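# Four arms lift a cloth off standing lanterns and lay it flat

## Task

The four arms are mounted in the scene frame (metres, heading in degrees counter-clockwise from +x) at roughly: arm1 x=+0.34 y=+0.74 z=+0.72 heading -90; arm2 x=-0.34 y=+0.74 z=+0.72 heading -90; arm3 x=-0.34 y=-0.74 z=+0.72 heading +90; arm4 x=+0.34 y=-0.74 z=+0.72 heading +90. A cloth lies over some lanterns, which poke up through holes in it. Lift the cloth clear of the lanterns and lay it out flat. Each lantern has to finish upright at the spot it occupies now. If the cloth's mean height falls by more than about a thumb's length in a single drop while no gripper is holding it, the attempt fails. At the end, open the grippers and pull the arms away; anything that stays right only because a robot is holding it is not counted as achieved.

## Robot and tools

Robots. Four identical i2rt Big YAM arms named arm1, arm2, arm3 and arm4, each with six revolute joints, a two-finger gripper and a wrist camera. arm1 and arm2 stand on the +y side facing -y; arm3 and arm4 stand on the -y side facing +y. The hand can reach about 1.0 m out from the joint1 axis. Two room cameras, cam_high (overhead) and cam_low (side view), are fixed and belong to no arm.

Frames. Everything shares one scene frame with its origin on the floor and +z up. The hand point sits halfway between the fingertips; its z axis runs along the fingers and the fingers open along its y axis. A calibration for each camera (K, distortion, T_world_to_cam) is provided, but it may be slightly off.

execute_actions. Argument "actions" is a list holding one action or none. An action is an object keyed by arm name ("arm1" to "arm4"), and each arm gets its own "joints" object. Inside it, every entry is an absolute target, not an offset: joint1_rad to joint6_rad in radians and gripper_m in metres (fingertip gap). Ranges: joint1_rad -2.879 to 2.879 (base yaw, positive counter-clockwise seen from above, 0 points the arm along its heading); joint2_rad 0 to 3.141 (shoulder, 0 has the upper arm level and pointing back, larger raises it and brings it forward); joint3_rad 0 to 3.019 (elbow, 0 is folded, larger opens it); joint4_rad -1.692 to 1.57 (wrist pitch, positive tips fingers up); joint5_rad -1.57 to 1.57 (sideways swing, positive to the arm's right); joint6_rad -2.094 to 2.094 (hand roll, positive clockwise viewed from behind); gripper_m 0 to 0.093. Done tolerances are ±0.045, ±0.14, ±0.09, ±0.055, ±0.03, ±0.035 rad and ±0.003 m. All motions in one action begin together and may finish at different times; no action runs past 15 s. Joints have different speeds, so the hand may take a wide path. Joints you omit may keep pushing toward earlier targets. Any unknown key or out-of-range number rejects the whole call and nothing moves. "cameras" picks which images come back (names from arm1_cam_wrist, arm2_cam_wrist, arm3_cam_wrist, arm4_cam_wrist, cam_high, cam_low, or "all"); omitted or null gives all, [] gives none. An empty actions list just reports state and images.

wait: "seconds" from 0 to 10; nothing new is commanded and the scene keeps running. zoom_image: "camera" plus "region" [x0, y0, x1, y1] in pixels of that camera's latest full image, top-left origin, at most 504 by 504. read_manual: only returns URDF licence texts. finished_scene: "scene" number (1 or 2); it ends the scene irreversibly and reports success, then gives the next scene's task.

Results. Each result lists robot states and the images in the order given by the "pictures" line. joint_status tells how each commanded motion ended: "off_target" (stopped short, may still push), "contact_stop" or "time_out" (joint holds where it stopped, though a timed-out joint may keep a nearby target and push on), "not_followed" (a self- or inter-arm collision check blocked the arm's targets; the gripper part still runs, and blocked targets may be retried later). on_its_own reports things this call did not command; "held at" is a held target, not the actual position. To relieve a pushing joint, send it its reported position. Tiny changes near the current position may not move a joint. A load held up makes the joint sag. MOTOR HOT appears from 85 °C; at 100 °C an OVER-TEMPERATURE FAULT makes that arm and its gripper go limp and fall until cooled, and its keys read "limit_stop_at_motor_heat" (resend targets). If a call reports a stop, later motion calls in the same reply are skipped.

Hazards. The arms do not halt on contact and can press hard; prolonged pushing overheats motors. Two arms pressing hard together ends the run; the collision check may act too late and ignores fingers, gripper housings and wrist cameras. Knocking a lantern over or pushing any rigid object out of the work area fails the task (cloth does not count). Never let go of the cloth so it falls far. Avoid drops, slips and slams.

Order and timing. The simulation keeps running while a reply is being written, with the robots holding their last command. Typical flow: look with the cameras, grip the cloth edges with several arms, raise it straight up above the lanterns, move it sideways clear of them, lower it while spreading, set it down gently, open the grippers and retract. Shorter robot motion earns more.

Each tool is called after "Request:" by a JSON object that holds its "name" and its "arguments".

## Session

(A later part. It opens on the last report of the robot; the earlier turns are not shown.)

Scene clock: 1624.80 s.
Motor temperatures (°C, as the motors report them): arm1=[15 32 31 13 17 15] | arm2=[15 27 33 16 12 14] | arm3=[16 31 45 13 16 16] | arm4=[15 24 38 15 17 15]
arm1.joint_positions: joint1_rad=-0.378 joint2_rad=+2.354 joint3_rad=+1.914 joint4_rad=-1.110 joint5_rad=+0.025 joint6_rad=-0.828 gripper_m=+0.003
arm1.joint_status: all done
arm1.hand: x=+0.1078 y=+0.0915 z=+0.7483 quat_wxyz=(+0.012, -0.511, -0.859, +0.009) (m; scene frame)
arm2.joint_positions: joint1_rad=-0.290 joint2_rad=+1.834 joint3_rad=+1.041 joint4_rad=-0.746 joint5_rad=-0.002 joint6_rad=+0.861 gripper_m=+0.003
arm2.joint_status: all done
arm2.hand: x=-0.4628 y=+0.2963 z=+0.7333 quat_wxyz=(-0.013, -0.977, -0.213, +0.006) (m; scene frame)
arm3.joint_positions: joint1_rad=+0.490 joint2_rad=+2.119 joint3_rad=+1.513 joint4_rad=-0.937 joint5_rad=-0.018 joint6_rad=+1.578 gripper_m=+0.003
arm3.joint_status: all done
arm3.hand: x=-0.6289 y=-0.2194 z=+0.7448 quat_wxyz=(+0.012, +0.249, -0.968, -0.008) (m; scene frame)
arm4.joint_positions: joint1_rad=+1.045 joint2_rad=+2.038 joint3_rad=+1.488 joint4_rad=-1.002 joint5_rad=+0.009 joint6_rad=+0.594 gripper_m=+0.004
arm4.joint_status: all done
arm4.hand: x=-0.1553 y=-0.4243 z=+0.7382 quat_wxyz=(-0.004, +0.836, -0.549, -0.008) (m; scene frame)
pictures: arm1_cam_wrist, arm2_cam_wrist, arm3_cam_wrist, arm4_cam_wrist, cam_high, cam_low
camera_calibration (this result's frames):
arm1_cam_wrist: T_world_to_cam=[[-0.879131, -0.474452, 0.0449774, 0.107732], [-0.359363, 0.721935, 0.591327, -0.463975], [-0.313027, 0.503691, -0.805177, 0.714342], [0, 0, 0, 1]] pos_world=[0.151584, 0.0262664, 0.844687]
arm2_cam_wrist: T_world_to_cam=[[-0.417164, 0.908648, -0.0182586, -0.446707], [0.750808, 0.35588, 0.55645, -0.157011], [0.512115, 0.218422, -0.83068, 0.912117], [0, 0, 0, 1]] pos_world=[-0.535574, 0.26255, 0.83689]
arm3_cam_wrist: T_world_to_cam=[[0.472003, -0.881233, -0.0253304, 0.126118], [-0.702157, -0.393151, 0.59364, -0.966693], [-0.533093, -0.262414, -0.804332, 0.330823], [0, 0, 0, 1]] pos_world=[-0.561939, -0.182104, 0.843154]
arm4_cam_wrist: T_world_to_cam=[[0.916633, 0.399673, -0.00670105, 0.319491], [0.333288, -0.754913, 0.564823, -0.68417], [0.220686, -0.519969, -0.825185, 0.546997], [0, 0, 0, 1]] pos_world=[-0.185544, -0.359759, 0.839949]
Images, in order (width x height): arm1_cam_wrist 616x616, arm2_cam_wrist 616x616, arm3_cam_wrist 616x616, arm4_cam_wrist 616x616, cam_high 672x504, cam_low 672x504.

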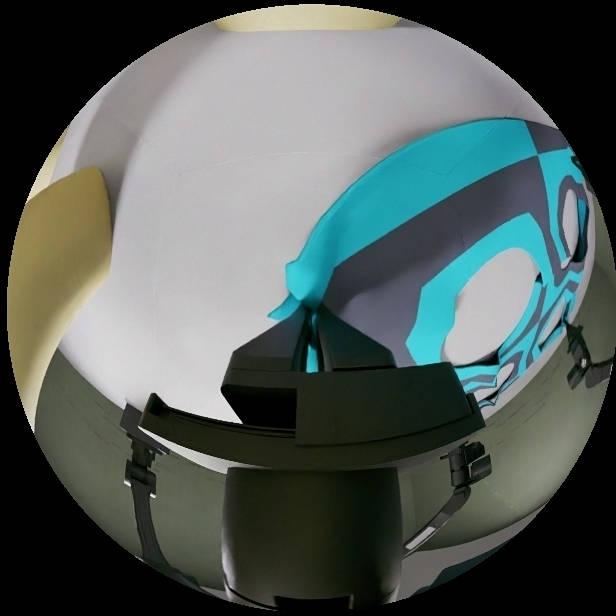

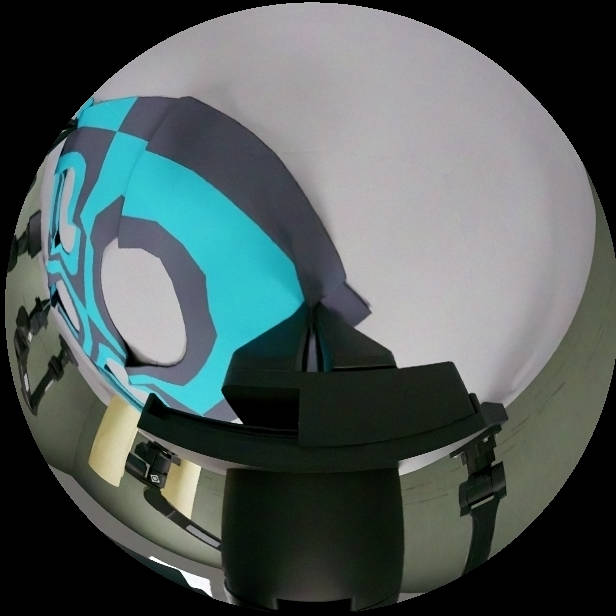

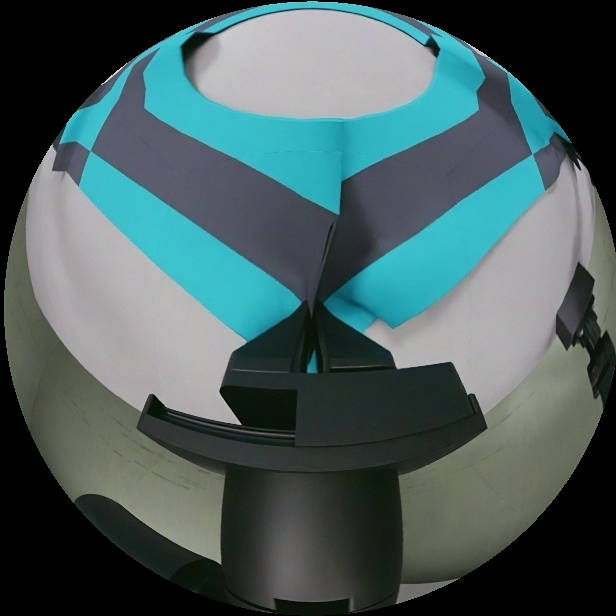

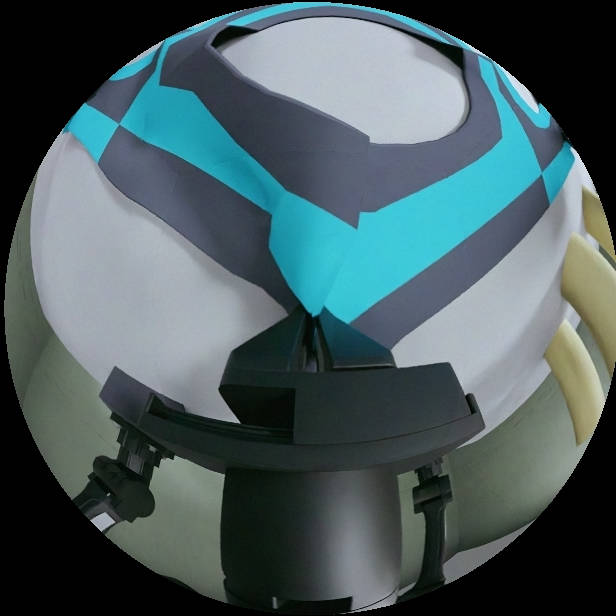

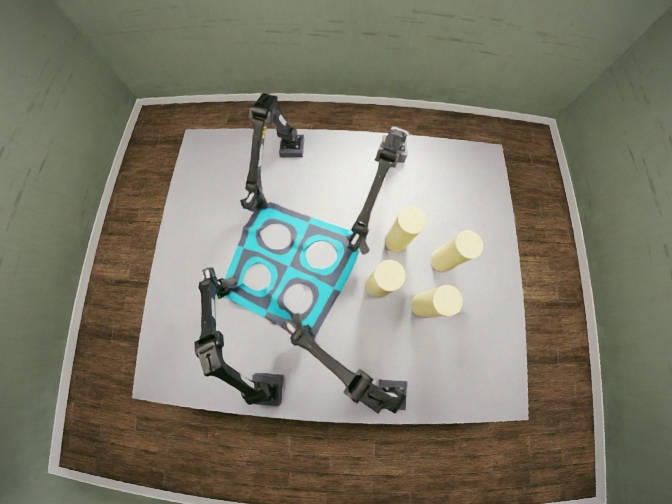

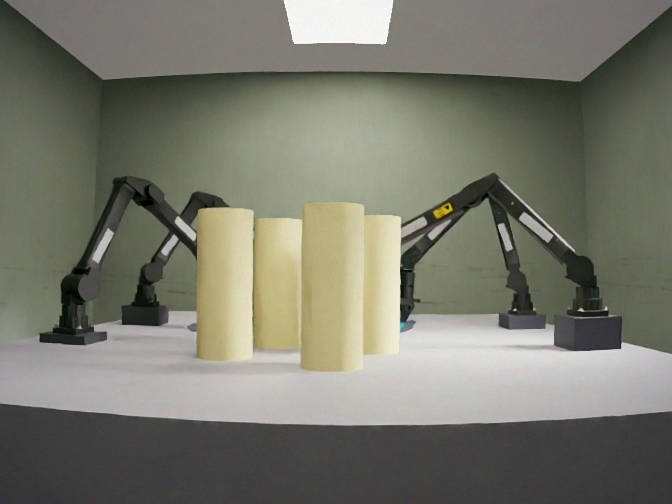

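Request:
{"name": "execute_actions", "arguments": {"actions": [{"arm1":{"joints":{"gripper_m":0.093}},"arm2":{"joints":{"gripper_m":0.093}},"arm3":{"joints":{"gripper_m":0.093}},"arm4":{"joints":{"gripper_m":0.093}}}]}}

Scene clock: 1629.27 s.
Motor temperatures (°C, as the motors report them): arm1=[15 32 30 13 17 15] | arm2=[15 26 32 16 12 14] | arm3=[16 31 45 13 16 16] | arm4=[15 24 38 15 17 15]
arm1.joint_positions: joint1_rad=-0.378 joint2_rad=+2.354 joint3_rad=+1.909 joint4_rad=-1.110 joint5_rad=+0.022 joint6_rad=-0.831 gripper_m=+0.093
arm1.joint_status: all done
arm1.hand: x=+0.1088 y=+0.0930 z=+0.7469 quat_wxyz=(+0.011, -0.510, -0.860, +0.006) (m; scene frame)
arm2.joint_positions: joint1_rad=-0.290 joint2_rad=+1.834 joint3_rad=+1.041 joint4_rad=-0.746 joint5_rad=-0.001 joint6_rad=+0.861 gripper_m=+0.093
arm2.joint_status: all done
arm2.hand: x=-0.4629 y=+0.2963 z=+0.7333 quat_wxyz=(-0.013, -0.977, -0.213, +0.007) (m; scene frame)
arm3.joint_positions: joint1_rad=+0.490 joint2_rad=+2.123 joint3_rad=+1.513 joint4_rad=-0.937 joint5_rad=-0.018 joint6_rad=+1.579 gripper_m=+0.093
arm3.joint_status: all done
arm3.hand: x=-0.6284 y=-0.2203 z=+0.7423 quat_wxyz=(+0.012, +0.248, -0.969, -0.006) (m; scene frame)
arm4.joint_positions: joint1_rad=+1.060 joint2_rad=+2.042 joint3_rad=+1.486 joint4_rad=-0.998 joint5_rad=+0.003 joint6_rad=+0.595 gripper_m=+0.093
arm4.joint_status: all done
arm4.hand: x=-0.1601 y=-0.4331 z=+0.7350 quat_wxyz=(+0.000, +0.840, -0.543, -0.007) (m; scene frame)
pictures: arm1_cam_wrist, arm2_cam_wrist, arm3_cam_wrist, arm4_cam_wrist, cam_high, cam_low
camera_calibration (this result's frames):
arm1_cam_wrist: T_world_to_cam=[[-0.877838, -0.477281, 0.0400475, 0.113181], [-0.36387, 0.718938, 0.592221, -0.463728], [-0.311448, 0.505302, -0.80478, 0.712105], [0, 0, 0, 1]] pos_world=[0.152401, 0.0275833, 0.843185]
arm2_cam_wrist: T_world_to_cam=[[-0.417153, 0.908668, -0.0175127, -0.447383], [0.751431, 0.355679, 0.555737, -0.156017], [0.511209, 0.218667, -0.831174, 0.912072], [0, 0, 0, 1]] pos_world=[-0.53565, 0.262574, 0.83696]
arm3_cam_wrist: T_world_to_cam=[[0.47139, -0.881681, -0.0207395, 0.121123], [-0.703774, -0.390236, 0.593648, -0.965633], [-0.531501, -0.265244, -0.804458, 0.329365], [0, 0, 0, 1]] pos_world=[-0.561626, -0.182672, 0.840718]
arm4_cam_wrist: T_world_to_cam=[[0.910537, 0.413297, -0.0104341, 0.335054], [0.345045, -0.745785, 0.569868, -0.685309], [0.227743, -0.522486, -0.82167, 0.538312], [0, 0, 0, 1]] pos_world=[-0.191213, -0.368309, 0.836346]
Images, in order (width x height): arm1_cam_wrist 616x616, arm2_cam_wrist 616x616, arm3_cam_wrist 616x616, arm4_cam_wrist 616x616, cam_high 672x504, cam_low 672x504.

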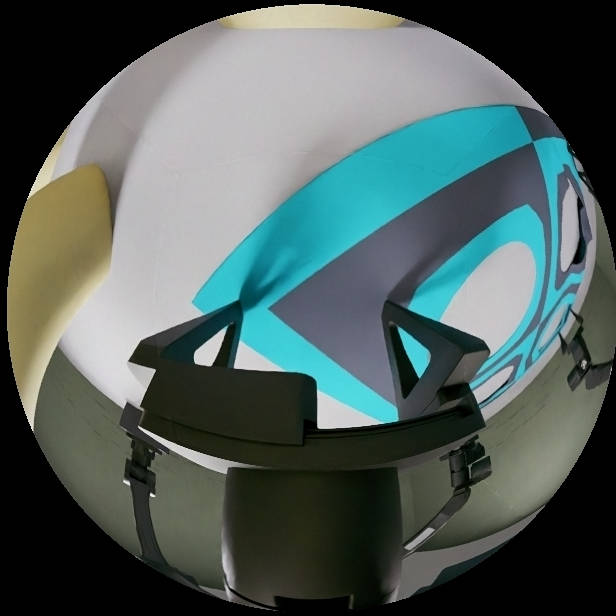

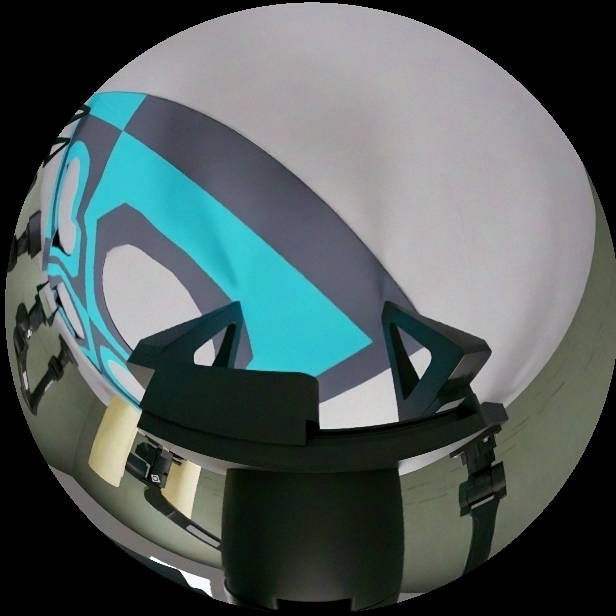

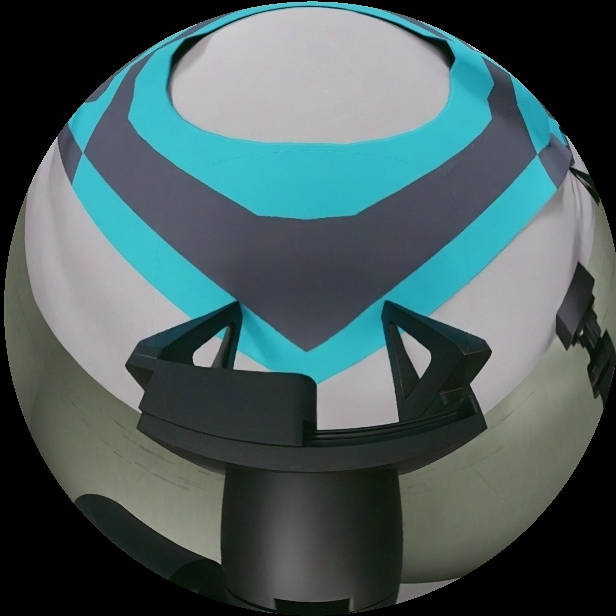

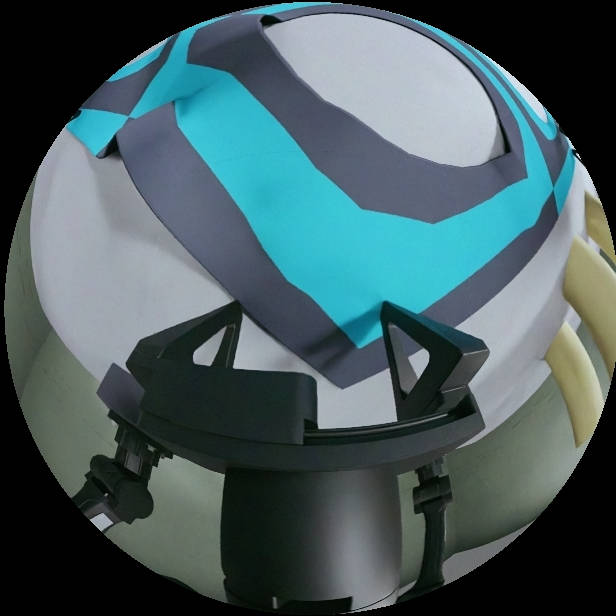

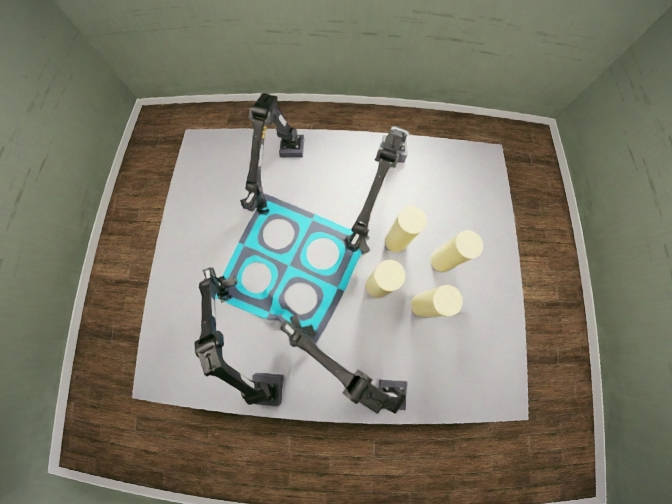

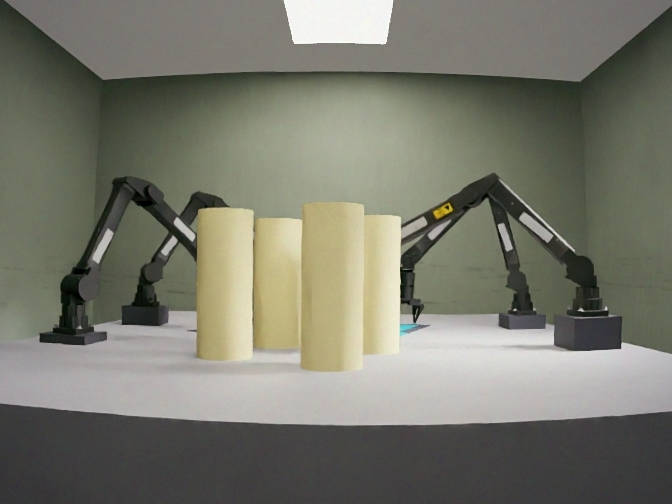

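Request:
{"name": "execute_actions", "arguments": {"actions": [{"arm1":{"joints":{"joint2_rad":2.15}},"arm2":{"joints":{"joint2_rad":1.55}},"arm3":{"joints":{"joint2_rad":1.90}},"arm4":{"joints":{"joint2_rad":1.82}}}]}}

Request:
{"name": "zoom_image", "arguments": {"camera": "cam_high", "region": [190, 170, 400, 360]}}

Scene clock: 1634.67 s.
Motor temperatures (°C, as the motors report them): arm1=[15 31 30 13 17 15] | arm2=[15 26 32 16 12 14] | arm3=[16 31 44 13 16 16] | arm4=[15 24 37 15 17 15]
arm1.joint_positions: joint1_rad=-0.378 joint2_rad=+2.129 joint3_rad=+1.892 joint4_rad=-1.110 joint5_rad=+0.022 joint6_rad=-0.831 gripper_m=+0.093
arm1.joint_status: all done
arm1.hand: x=+0.1022 y=+0.0727 z=+0.8923 quat_wxyz=(-0.010, -0.507, -0.855, +0.108) (m; scene frame)
arm2.joint_positions: joint1_rad=-0.290 joint2_rad=+1.519 joint3_rad=+1.029 joint4_rad=-0.742 joint5_rad=-0.001 joint6_rad=+0.861 gripper_m=+0.093
arm2.joint_status: all done
arm2.hand: x=-0.4704 y=+0.2701 z=+0.8731 quat_wxyz=(-0.148, -0.963, -0.210, +0.080) (m; scene frame)
arm3.joint_positions: joint1_rad=+0.490 joint2_rad=+1.877 joint3_rad=+1.494 joint4_rad=-0.937 joint5_rad=-0.018 joint6_rad=+1.579 gripper_m=+0.093
arm3.joint_status: all done
arm3.hand: x=-0.6378 y=-0.2030 z=+0.8794 quat_wxyz=(+0.041, +0.247, -0.961, -0.115) (m; scene frame)
arm4.joint_positions: joint1_rad=+1.060 joint2_rad=+1.819 joint3_rad=+1.462 joint4_rad=-0.998 joint5_rad=+0.002 joint6_rad=+0.595 gripper_m=+0.093
arm4.joint_status: all done
arm4.hand: x=-0.1676 y=-0.4283 z=+0.8530 quat_wxyz=(+0.002, +0.835, -0.540, -0.106) (m; scene frame)
pictures: arm1_cam_wrist, arm2_cam_wrist, arm3_cam_wrist, arm4_cam_wrist, cam_high, cam_low
camera_calibration (this result's frames):
arm1_cam_wrist: T_world_to_cam=[[-0.869599, -0.455254, 0.191157, -0.0453689], [-0.328879, 0.822816, 0.463479, -0.433916], [-0.368288, 0.340173, -0.865243, 0.909141], [0, 0, 0, 1]] pos_world=[0.152667, 0.0271128, 0.996412]
arm2_cam_wrist: T_world_to_cam=[[-0.428643, 0.8694, -0.245781, -0.219708], [0.790655, 0.492608, 0.363595, -0.0696166], [0.437184, -0.0384753, -0.898549, 1.1313], [0, 0, 0, 1]] pos_world=[-0.53372, 0.268835, 0.987842]
arm3_cam_wrist: T_world_to_cam=[[0.456273, -0.855509, -0.244784, 0.336387], [-0.63889, -0.506435, 0.579088, -1.01623], [-0.619382, -0.107832, -0.777649, 0.391556], [0, 0, 0, 1]] pos_world=[-0.560222, -0.18465, 0.975323]
arm4_cam_wrist: T_world_to_cam=[[0.899416, 0.419937, -0.121258, 0.436653], [0.42958, -0.798046, 0.422592, -0.628944], [0.0806927, -0.432176, -0.898172, 0.718752], [0, 0, 0, 1]] pos_world=[-0.180549, -0.374665, 0.964297]
Images, in order (width x height): arm1_cam_wrist 616x616, arm2_cam_wrist 616x616, arm3_cam_wrist 616x616, arm4_cam_wrist 616x616, cam_high 672x504, cam_low 672x504.

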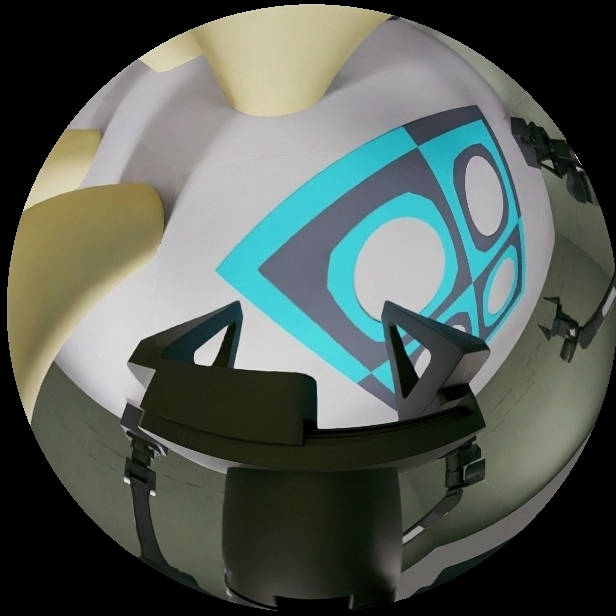

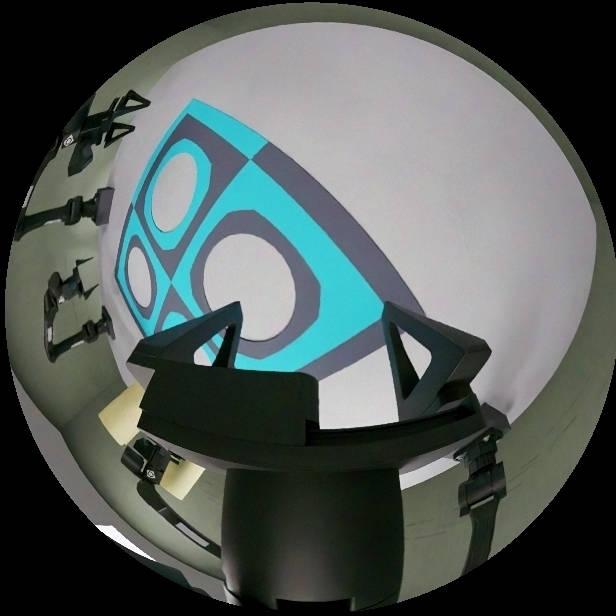

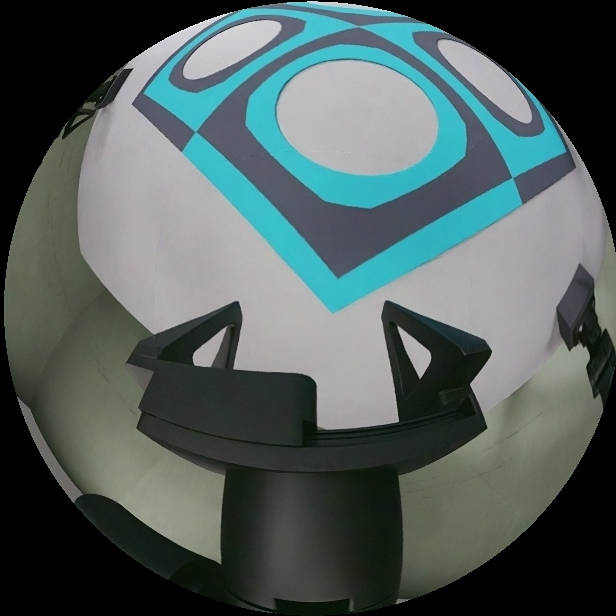

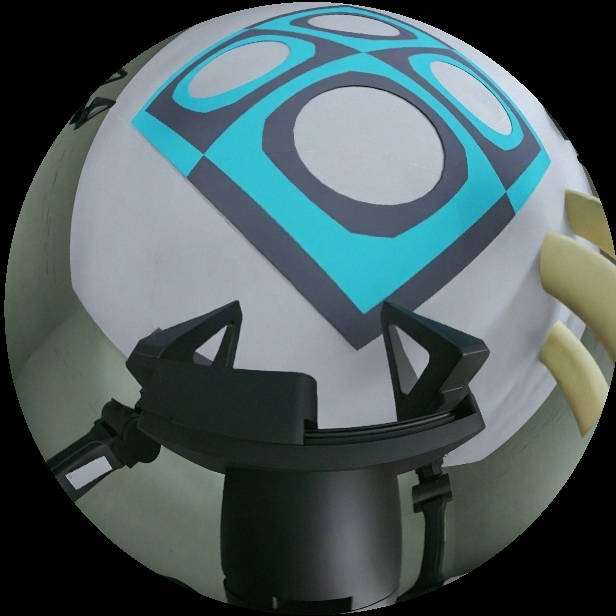

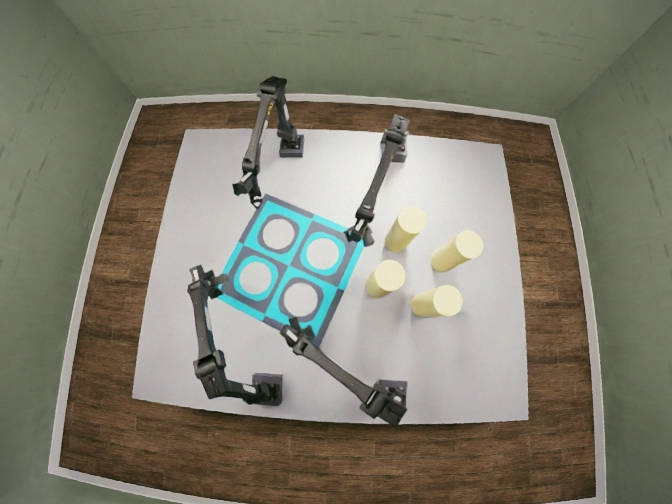

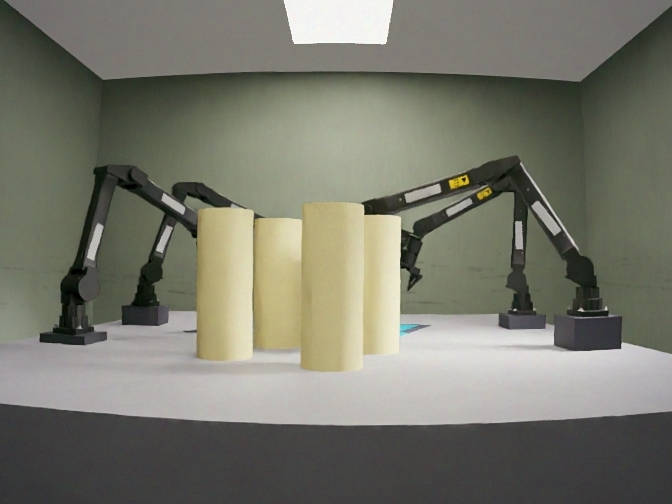

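Region (190, 170, 400, 360) of cam_high's 672x504 image, scaled by 2.400, with more detail than that image has; it fills the top 456 rows of this view, and the rest is white.

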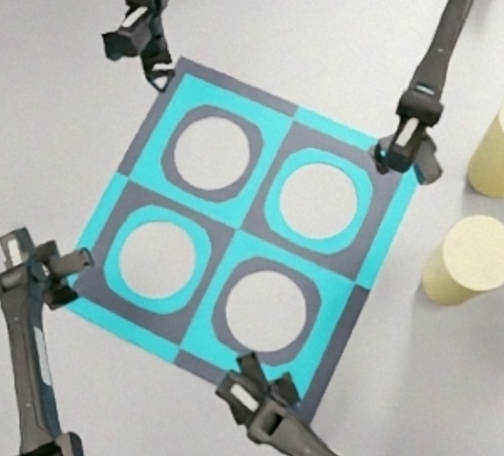

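Request:
{"name": "zoom_image", "arguments": {"camera": "cam_high", "region": [310, 180, 510, 370]}}

Region (310, 180, 510, 370) of cam_high's 672x504 image, scaled by 2.520, with more detail than that image has; it fills the top 479 rows of this view, and the rest is white.

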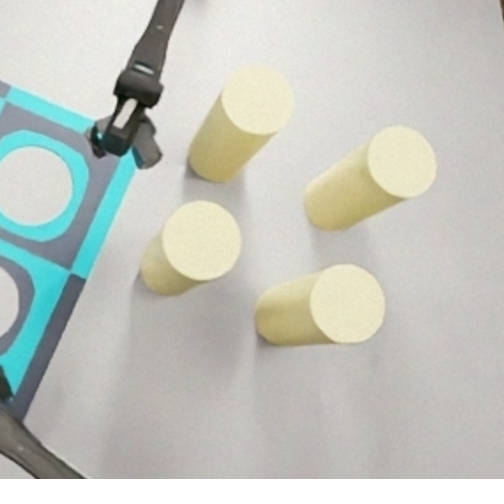

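Request:
{"name": "execute_actions", "arguments": {"actions": [{"arm1":{"joints":{"joint2_rad":0.7,"joint3_rad":0.7,"joint4_rad":-0.8}},"arm2":{"joints":{"joint2_rad":0.7,"joint3_rad":0.7,"joint4_rad":-0.8}},"arm3":{"joints":{"joint2_rad":0.7,"joint3_rad":0.7,"joint4_rad":-0.8}},"arm4":{"joints":{"joint1_rad":0.19,"joint2_rad":1.39,"joint3_rad":0.43,"joint4_rad":0.455,"joint5_rad":0.0,"joint6_rad":0.0,"gripper_m":0.0}}}]}}

Scene clock: 1742.00 s.
Motor temperatures (°C, as the motors report them): arm1=[15 29 32 13 17 15] | arm2=[15 23 34 16 12 14] | arm3=[16 30 46 13 16 16] | arm4=[15 25 40 15 16 15]
arm1.joint_positions: joint1_rad=-0.378 joint2_rad=+0.699 joint3_rad=+0.708 joint4_rad=-0.815 joint5_rad=+0.022 joint6_rad=-0.832 gripper_m=+0.093
arm1.joint_status: all done
arm1.hand: x=+0.2247 y=+0.4290 z=+1.0616 quat_wxyz=(-0.064, -0.476, -0.798, +0.364) (m; scene frame)
arm2.joint_positions: joint1_rad=-0.290 joint2_rad=+0.699 joint3_rad=+0.704 joint4_rad=-0.792 joint5_rad=-0.001 joint6_rad=+0.861 gripper_m=+0.093
arm2.joint_status: all done
arm2.hand: x=-0.4268 y=+0.4212 z=+1.0269 quat_wxyz=(-0.335, -0.903, -0.197, +0.181) (m; scene frame)
arm3.joint_positions: joint1_rad=+0.490 joint2_rad=+0.694 joint3_rad=+0.710 joint4_rad=-0.815 joint5_rad=-0.018 joint6_rad=+1.579 gripper_m=+0.093
arm3.joint_status: all done
arm3.hand: x=-0.4974 y=-0.4536 z=+1.0461 quat_wxyz=(+0.104, +0.233, -0.898, -0.359) (m; scene frame)
arm4.joint_positions: joint1_rad=+0.191 joint2_rad=+1.398 joint3_rad=+0.425 joint4_rad=+0.434 joint5_rad=+0.002 joint6_rad=+0.013 gripper_m=+0.001
arm4.joint_status: all done
arm4.hand: x=+0.2693 y=-0.2949 z=+0.8188 quat_wxyz=(-0.320, +0.656, -0.573, -0.374) (m; scene frame)
pictures: arm1_cam_wrist, arm2_cam_wrist, arm3_cam_wrist, arm4_cam_wrist, cam_high, cam_low
camera_calibration (this result's frames):
arm1_cam_wrist: T_world_to_cam=[[-0.804053, -0.267282, 0.531092, -0.265289], [-0.284132, 0.957392, 0.0516608, -0.395879], [-0.522271, -0.109362, -0.845738, 1.18619], [0, 0, 0, 1]] pos_world=[0.293726, 0.437829, 1.16455]
arm2_cam_wrist: T_world_to_cam=[[-0.47751, 0.700365, -0.53054, 0.0482179], [0.815091, 0.57855, 0.0301241, 0.0822843], [0.328041, -0.418054, -0.847125, 1.31673], [0, 0, 0, 1]] pos_world=[-0.475988, 0.469089, 1.13854]
arm3_cam_wrist: T_world_to_cam=[[0.332857, -0.637164, -0.695146, 0.607481], [-0.507378, -0.74239, 0.43752, -1.04354], [-0.794842, 0.20707, -0.570393, 0.419896], [0, 0, 0, 1]] pos_world=[-0.397922, -0.474596, 1.11836]
arm4_cam_wrist: T_world_to_cam=[[0.989508, 0.144232, -0.00838313, -0.214403], [0.128955, -0.907885, -0.398893, 0.0255001], [-0.065144, 0.393626, -0.916959, 1.00864], [0, 0, 0, 1]] pos_world=[0.274572, -0.342951, 0.933253]
Images, in order (width x height): arm1_cam_wrist 616x616, arm2_cam_wrist 616x616, arm3_cam_wrist 616x616, arm4_cam_wrist 616x616, cam_high 672x504, cam_low 672x504.

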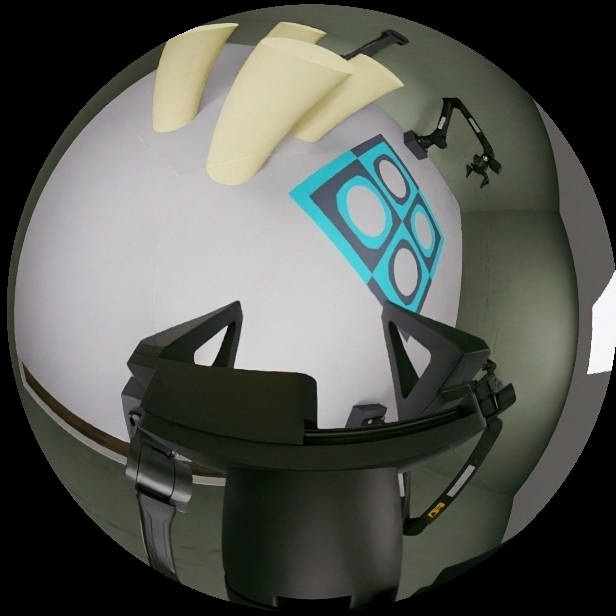

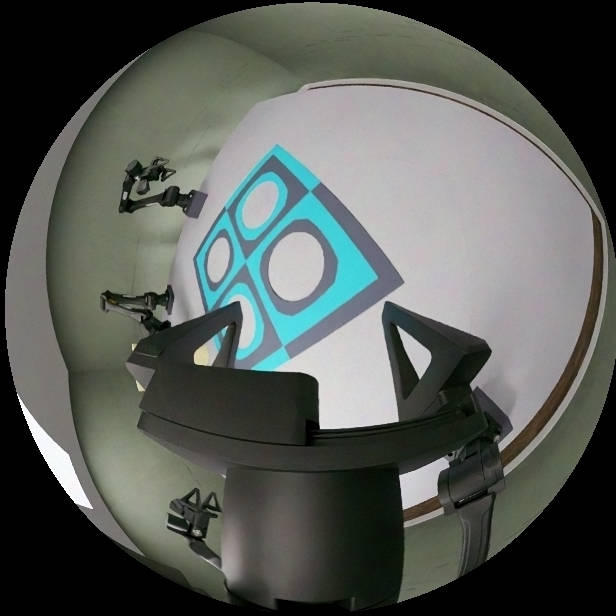

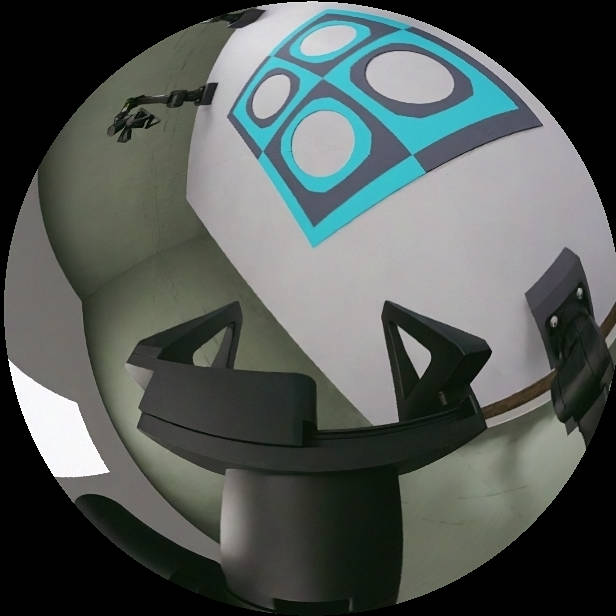

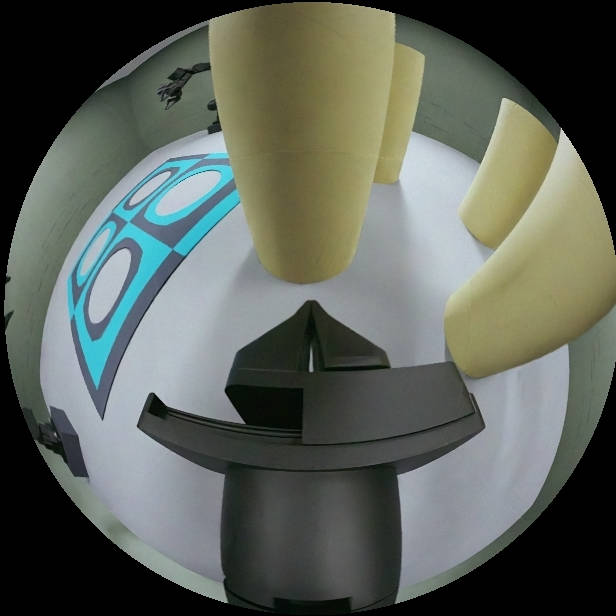

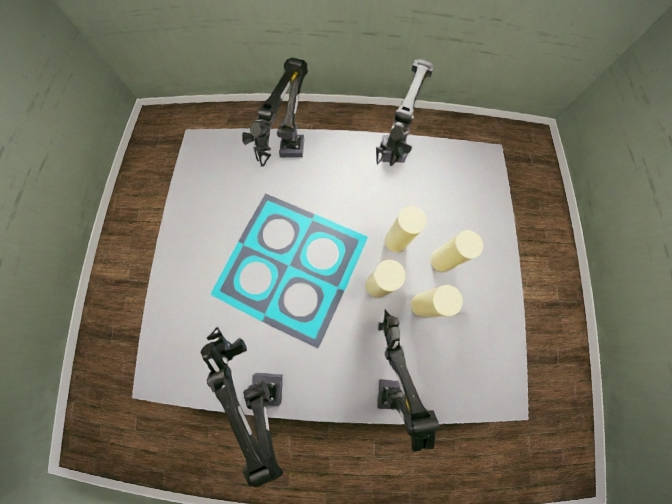

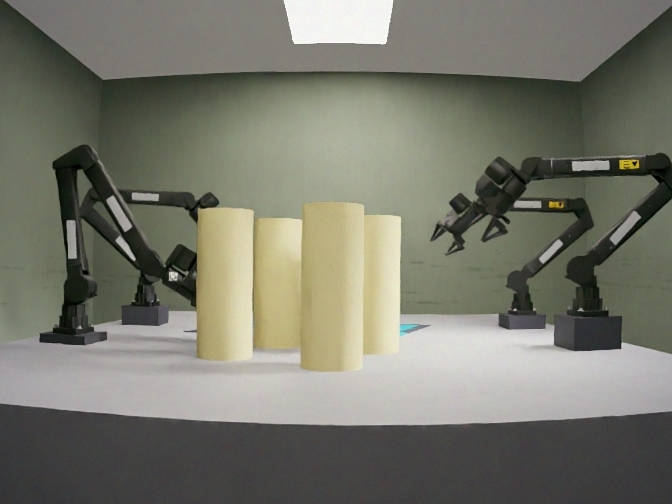

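Request:
{"name": "zoom_image", "arguments": {"camera": "arm4_cam_wrist", "region": [200, 140, 420, 340]}}

Region (200, 140, 420, 340) of arm4_cam_wrist's 616x616 image, scaled by 2.291, with more detail than that image has; it fills the top 458 rows of this view, and the rest is white.

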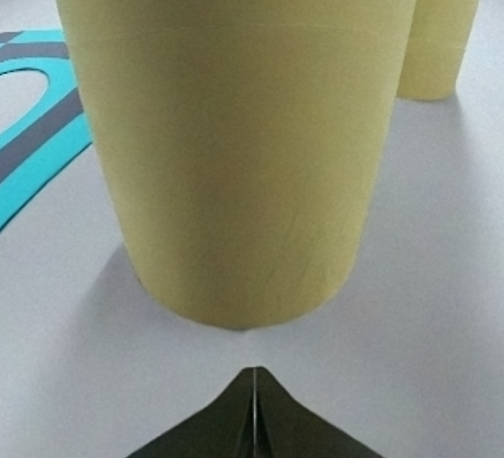

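Request:
{"name": "execute_actions", "arguments": {"actions": [{"arm4":{"joints":{"joint1_rad":0.16,"joint2_rad":1.69,"joint3_rad":0.54,"joint4_rad":0.67}}}], "cameras": ["arm4_cam_wrist", "cam_high", "cam_low"]}}

Request:
{"name": "zoom_image", "arguments": {"camera": "arm4_cam_wrist", "region": [200, 140, 420, 340]}}

Request:
{"name": "zoom_image", "arguments": {"camera": "cam_high", "region": [310, 180, 510, 370]}}

Scene clock: 1785.97 s.
Motor temperatures (°C, as the motors report them): arm1=[15 24 32 13 17 15] | arm2=[15 21 35 16 12 14] | arm3=[16 26 47 14 16 16] | arm4=[15 22 35 16 16 15]
arm1.joint_positions: joint1_rad=-0.378 joint2_rad=+0.699 joint3_rad=+0.708 joint4_rad=-0.815 joint5_rad=+0.022 joint6_rad=-0.832 gripper_m=+0.093
arm1.joint_status: not commanded
arm1.hand: x=+0.2247 y=+0.4290 z=+1.0616 quat_wxyz=(-0.064, -0.476, -0.798, +0.364) (m; scene frame)
arm2.joint_positions: joint1_rad=-0.290 joint2_rad=+0.699 joint3_rad=+0.704 joint4_rad=-0.792 joint5_rad=-0.001 joint6_rad=+0.861 gripper_m=+0.093
arm2.joint_status: not commanded
arm2.hand: x=-0.4268 y=+0.4212 z=+1.0269 quat_wxyz=(-0.335, -0.903, -0.197, +0.181) (m; scene frame)
arm3.joint_positions: joint1_rad=+0.490 joint2_rad=+0.694 joint3_rad=+0.710 joint4_rad=-0.815 joint5_rad=-0.018 joint6_rad=+1.579 gripper_m=+0.093
arm3.joint_status: not commanded
arm3.hand: x=-0.4974 y=-0.4536 z=+1.0461 quat_wxyz=(+0.104, +0.233, -0.898, -0.359) (m; scene frame)
arm4.joint_positions: joint1_rad=+0.163 joint2_rad=+1.699 joint3_rad=+0.527 joint4_rad=+0.648 joint5_rad=+0.002 joint6_rad=+0.013 gripper_m=+0.001
arm4.joint_status: all done
arm4.hand: x=+0.2757 y=-0.2446 z=+0.7677 quat_wxyz=(-0.329, +0.645, -0.579, -0.374) (m; scene frame)
pictures: arm4_cam_wrist, cam_high, cam_low
camera_calibration (this result's frames):
arm4_cam_wrist: T_world_to_cam=[[0.993025, 0.117607, -0.008414, -0.2359], [0.10367, -0.904878, -0.412854, 0.0683927], [-0.0561684, 0.409102, -0.910758, 0.938972], [0, 0, 0, 1]] pos_world=[0.279905, -0.294505, 0.881428]
Images, in order (width x height): arm4_cam_wrist 616x616, cam_high 672x504, cam_low 672x504.

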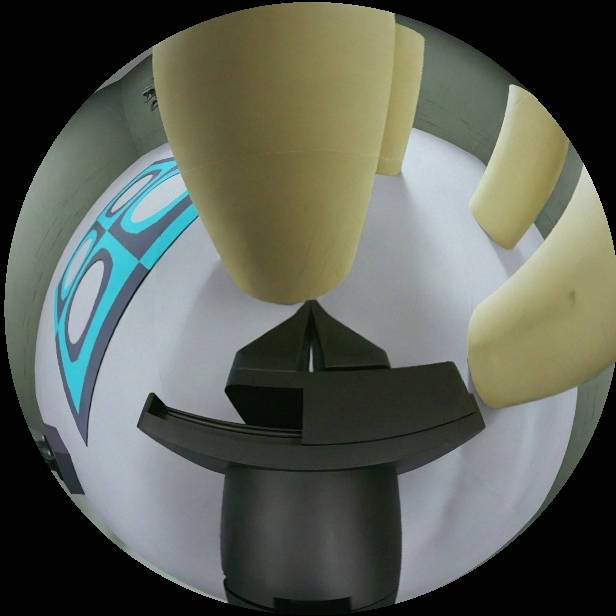

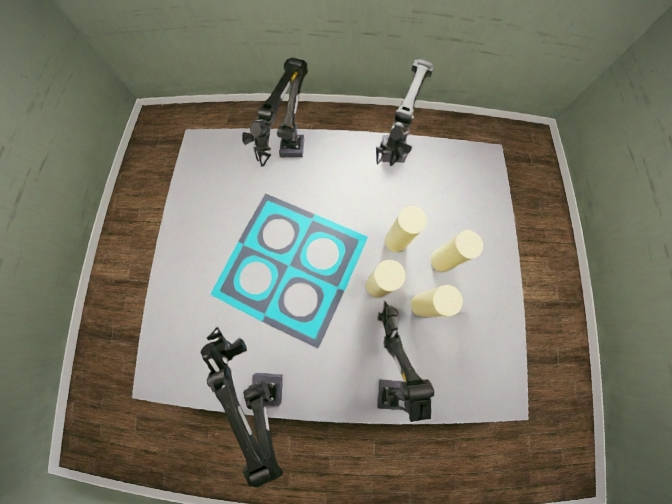

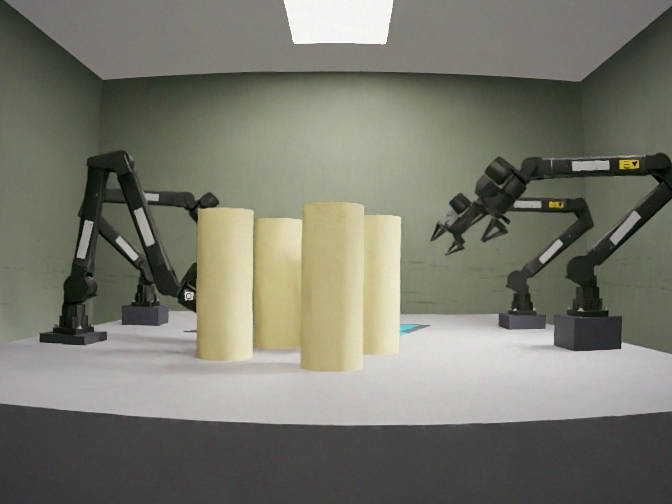

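Region (200, 140, 420, 340) of arm4_cam_wrist's 616x616 image, scaled by 2.291, with more detail than that image has; it fills the top 458 rows of this view, and the rest is white.

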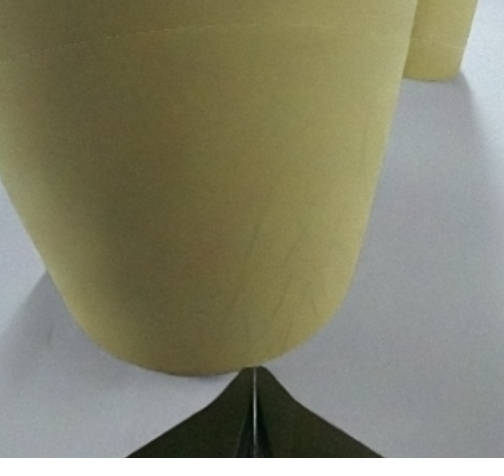

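Region (310, 180, 510, 370) of cam_high's 672x504 image, scaled by 2.520, with more detail than that image has; it fills the top 479 rows of this view, and the rest is white.

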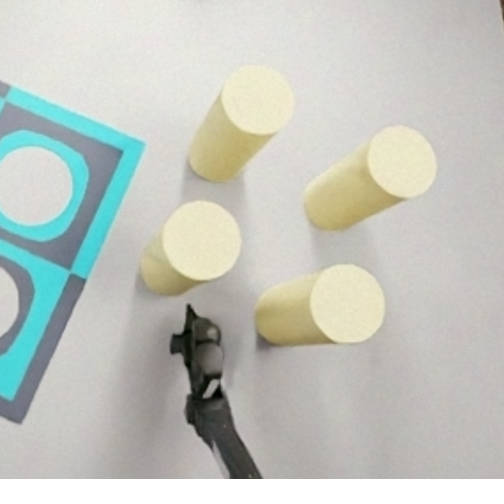

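Request:
{"name": "execute_actions", "arguments": {"actions": [{"arm4":{"joints":{"joint1_rad":0.175,"joint2_rad":1.750,"joint3_rad":0.655,"joint4_rad":0.60}}}], "cameras": ["arm4_cam_wrist", "cam_high", "cam_low"]}}

Request:
{"name": "zoom_image", "arguments": {"camera": "cam_high", "region": [310, 180, 510, 370]}}

Scene clock: 1806.67 s.
Motor temperatures (°C, as the motors report them): arm1=[15 24 32 13 17 15] | arm2=[15 20 35 16 12 14] | arm3=[16 25 47 14 16 16] | arm4=[15 22 34 16 16 15]
arm1.joint_positions: joint1_rad=-0.378 joint2_rad=+0.699 joint3_rad=+0.708 joint4_rad=-0.815 joint5_rad=+0.022 joint6_rad=-0.832 gripper_m=+0.093
arm1.joint_status: not commanded
arm1.hand: x=+0.2247 y=+0.4290 z=+1.0616 quat_wxyz=(-0.064, -0.476, -0.798, +0.364) (m; scene frame)
arm2.joint_positions: joint1_rad=-0.290 joint2_rad=+0.699 joint3_rad=+0.704 joint4_rad=-0.792 joint5_rad=-0.001 joint6_rad=+0.861 gripper_m=+0.093
arm2.joint_status: not commanded
arm2.hand: x=-0.4268 y=+0.4212 z=+1.0269 quat_wxyz=(-0.335, -0.903, -0.197, +0.181) (m; scene frame)
arm3.joint_positions: joint1_rad=+0.490 joint2_rad=+0.694 joint3_rad=+0.710 joint4_rad=-0.815 joint5_rad=-0.018 joint6_rad=+1.579 gripper_m=+0.093
arm3.joint_status: not commanded
arm3.hand: x=-0.4974 y=-0.4536 z=+1.0461 quat_wxyz=(+0.104, +0.233, -0.898, -0.359) (m; scene frame)
arm4.joint_positions: joint1_rad=+0.168 joint2_rad=+1.750 joint3_rad=+0.634 joint4_rad=+0.612 joint5_rad=+0.002 joint6_rad=+0.013 gripper_m=+0.001
arm4.joint_status: all done
arm4.hand: x=+0.2684 y=-0.2048 z=+0.7746 quat_wxyz=(-0.334, +0.643, -0.574, -0.382) (m; scene frame)
pictures: arm4_cam_wrist, cam_high, cam_low
camera_calibration (this result's frames):
arm4_cam_wrist: T_world_to_cam=[[0.992453, 0.122336, -0.00848037, -0.232086], [0.106753, -0.895928, -0.43118, 0.123204], [-0.0603467, 0.42702, -0.902226, 0.926669], [0, 0, 0, 1]] pos_world=[0.273103, -0.256932, 0.88722]
Images, in order (width x height): arm4_cam_wrist 616x616, cam_high 672x504, cam_low 672x504.

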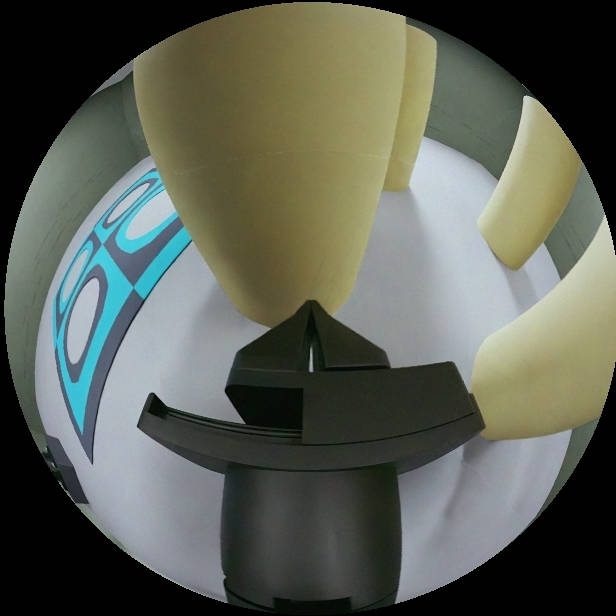

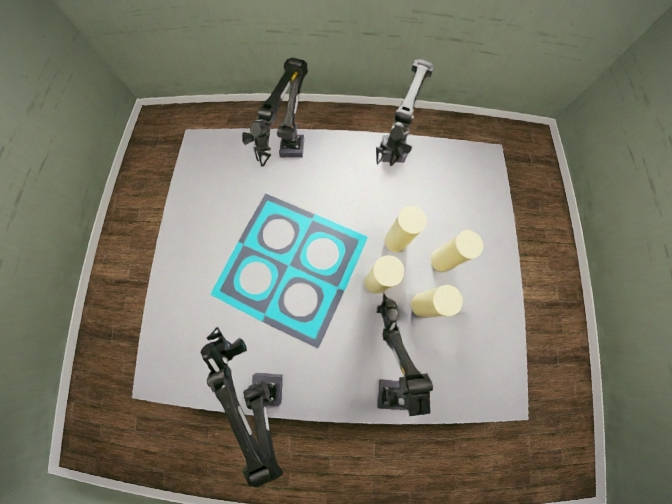

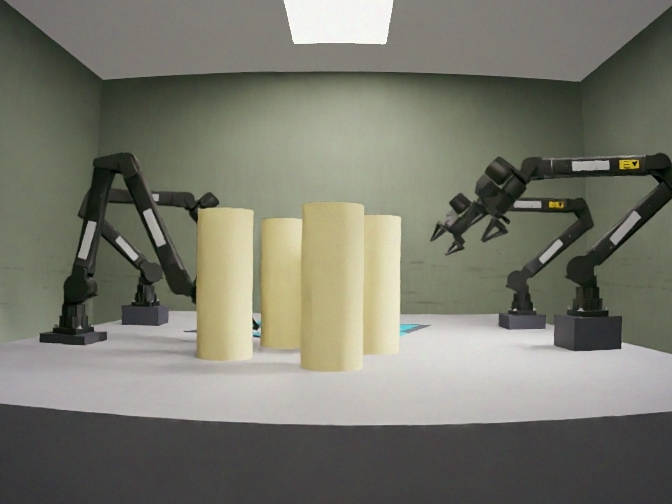

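Region (310, 180, 510, 370) of cam_high's 672x504 image, scaled by 2.520, with more detail than that image has; it fills the top 479 rows of this view, and the rest is white.

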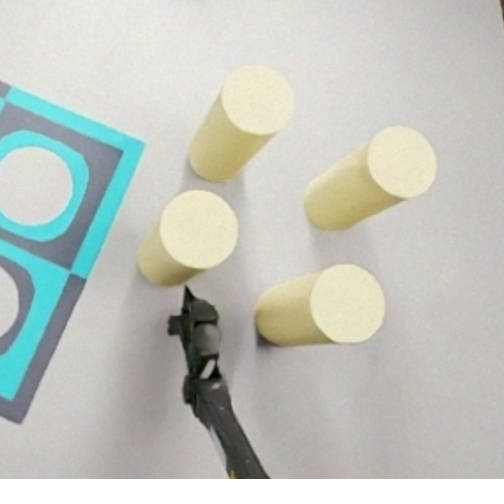

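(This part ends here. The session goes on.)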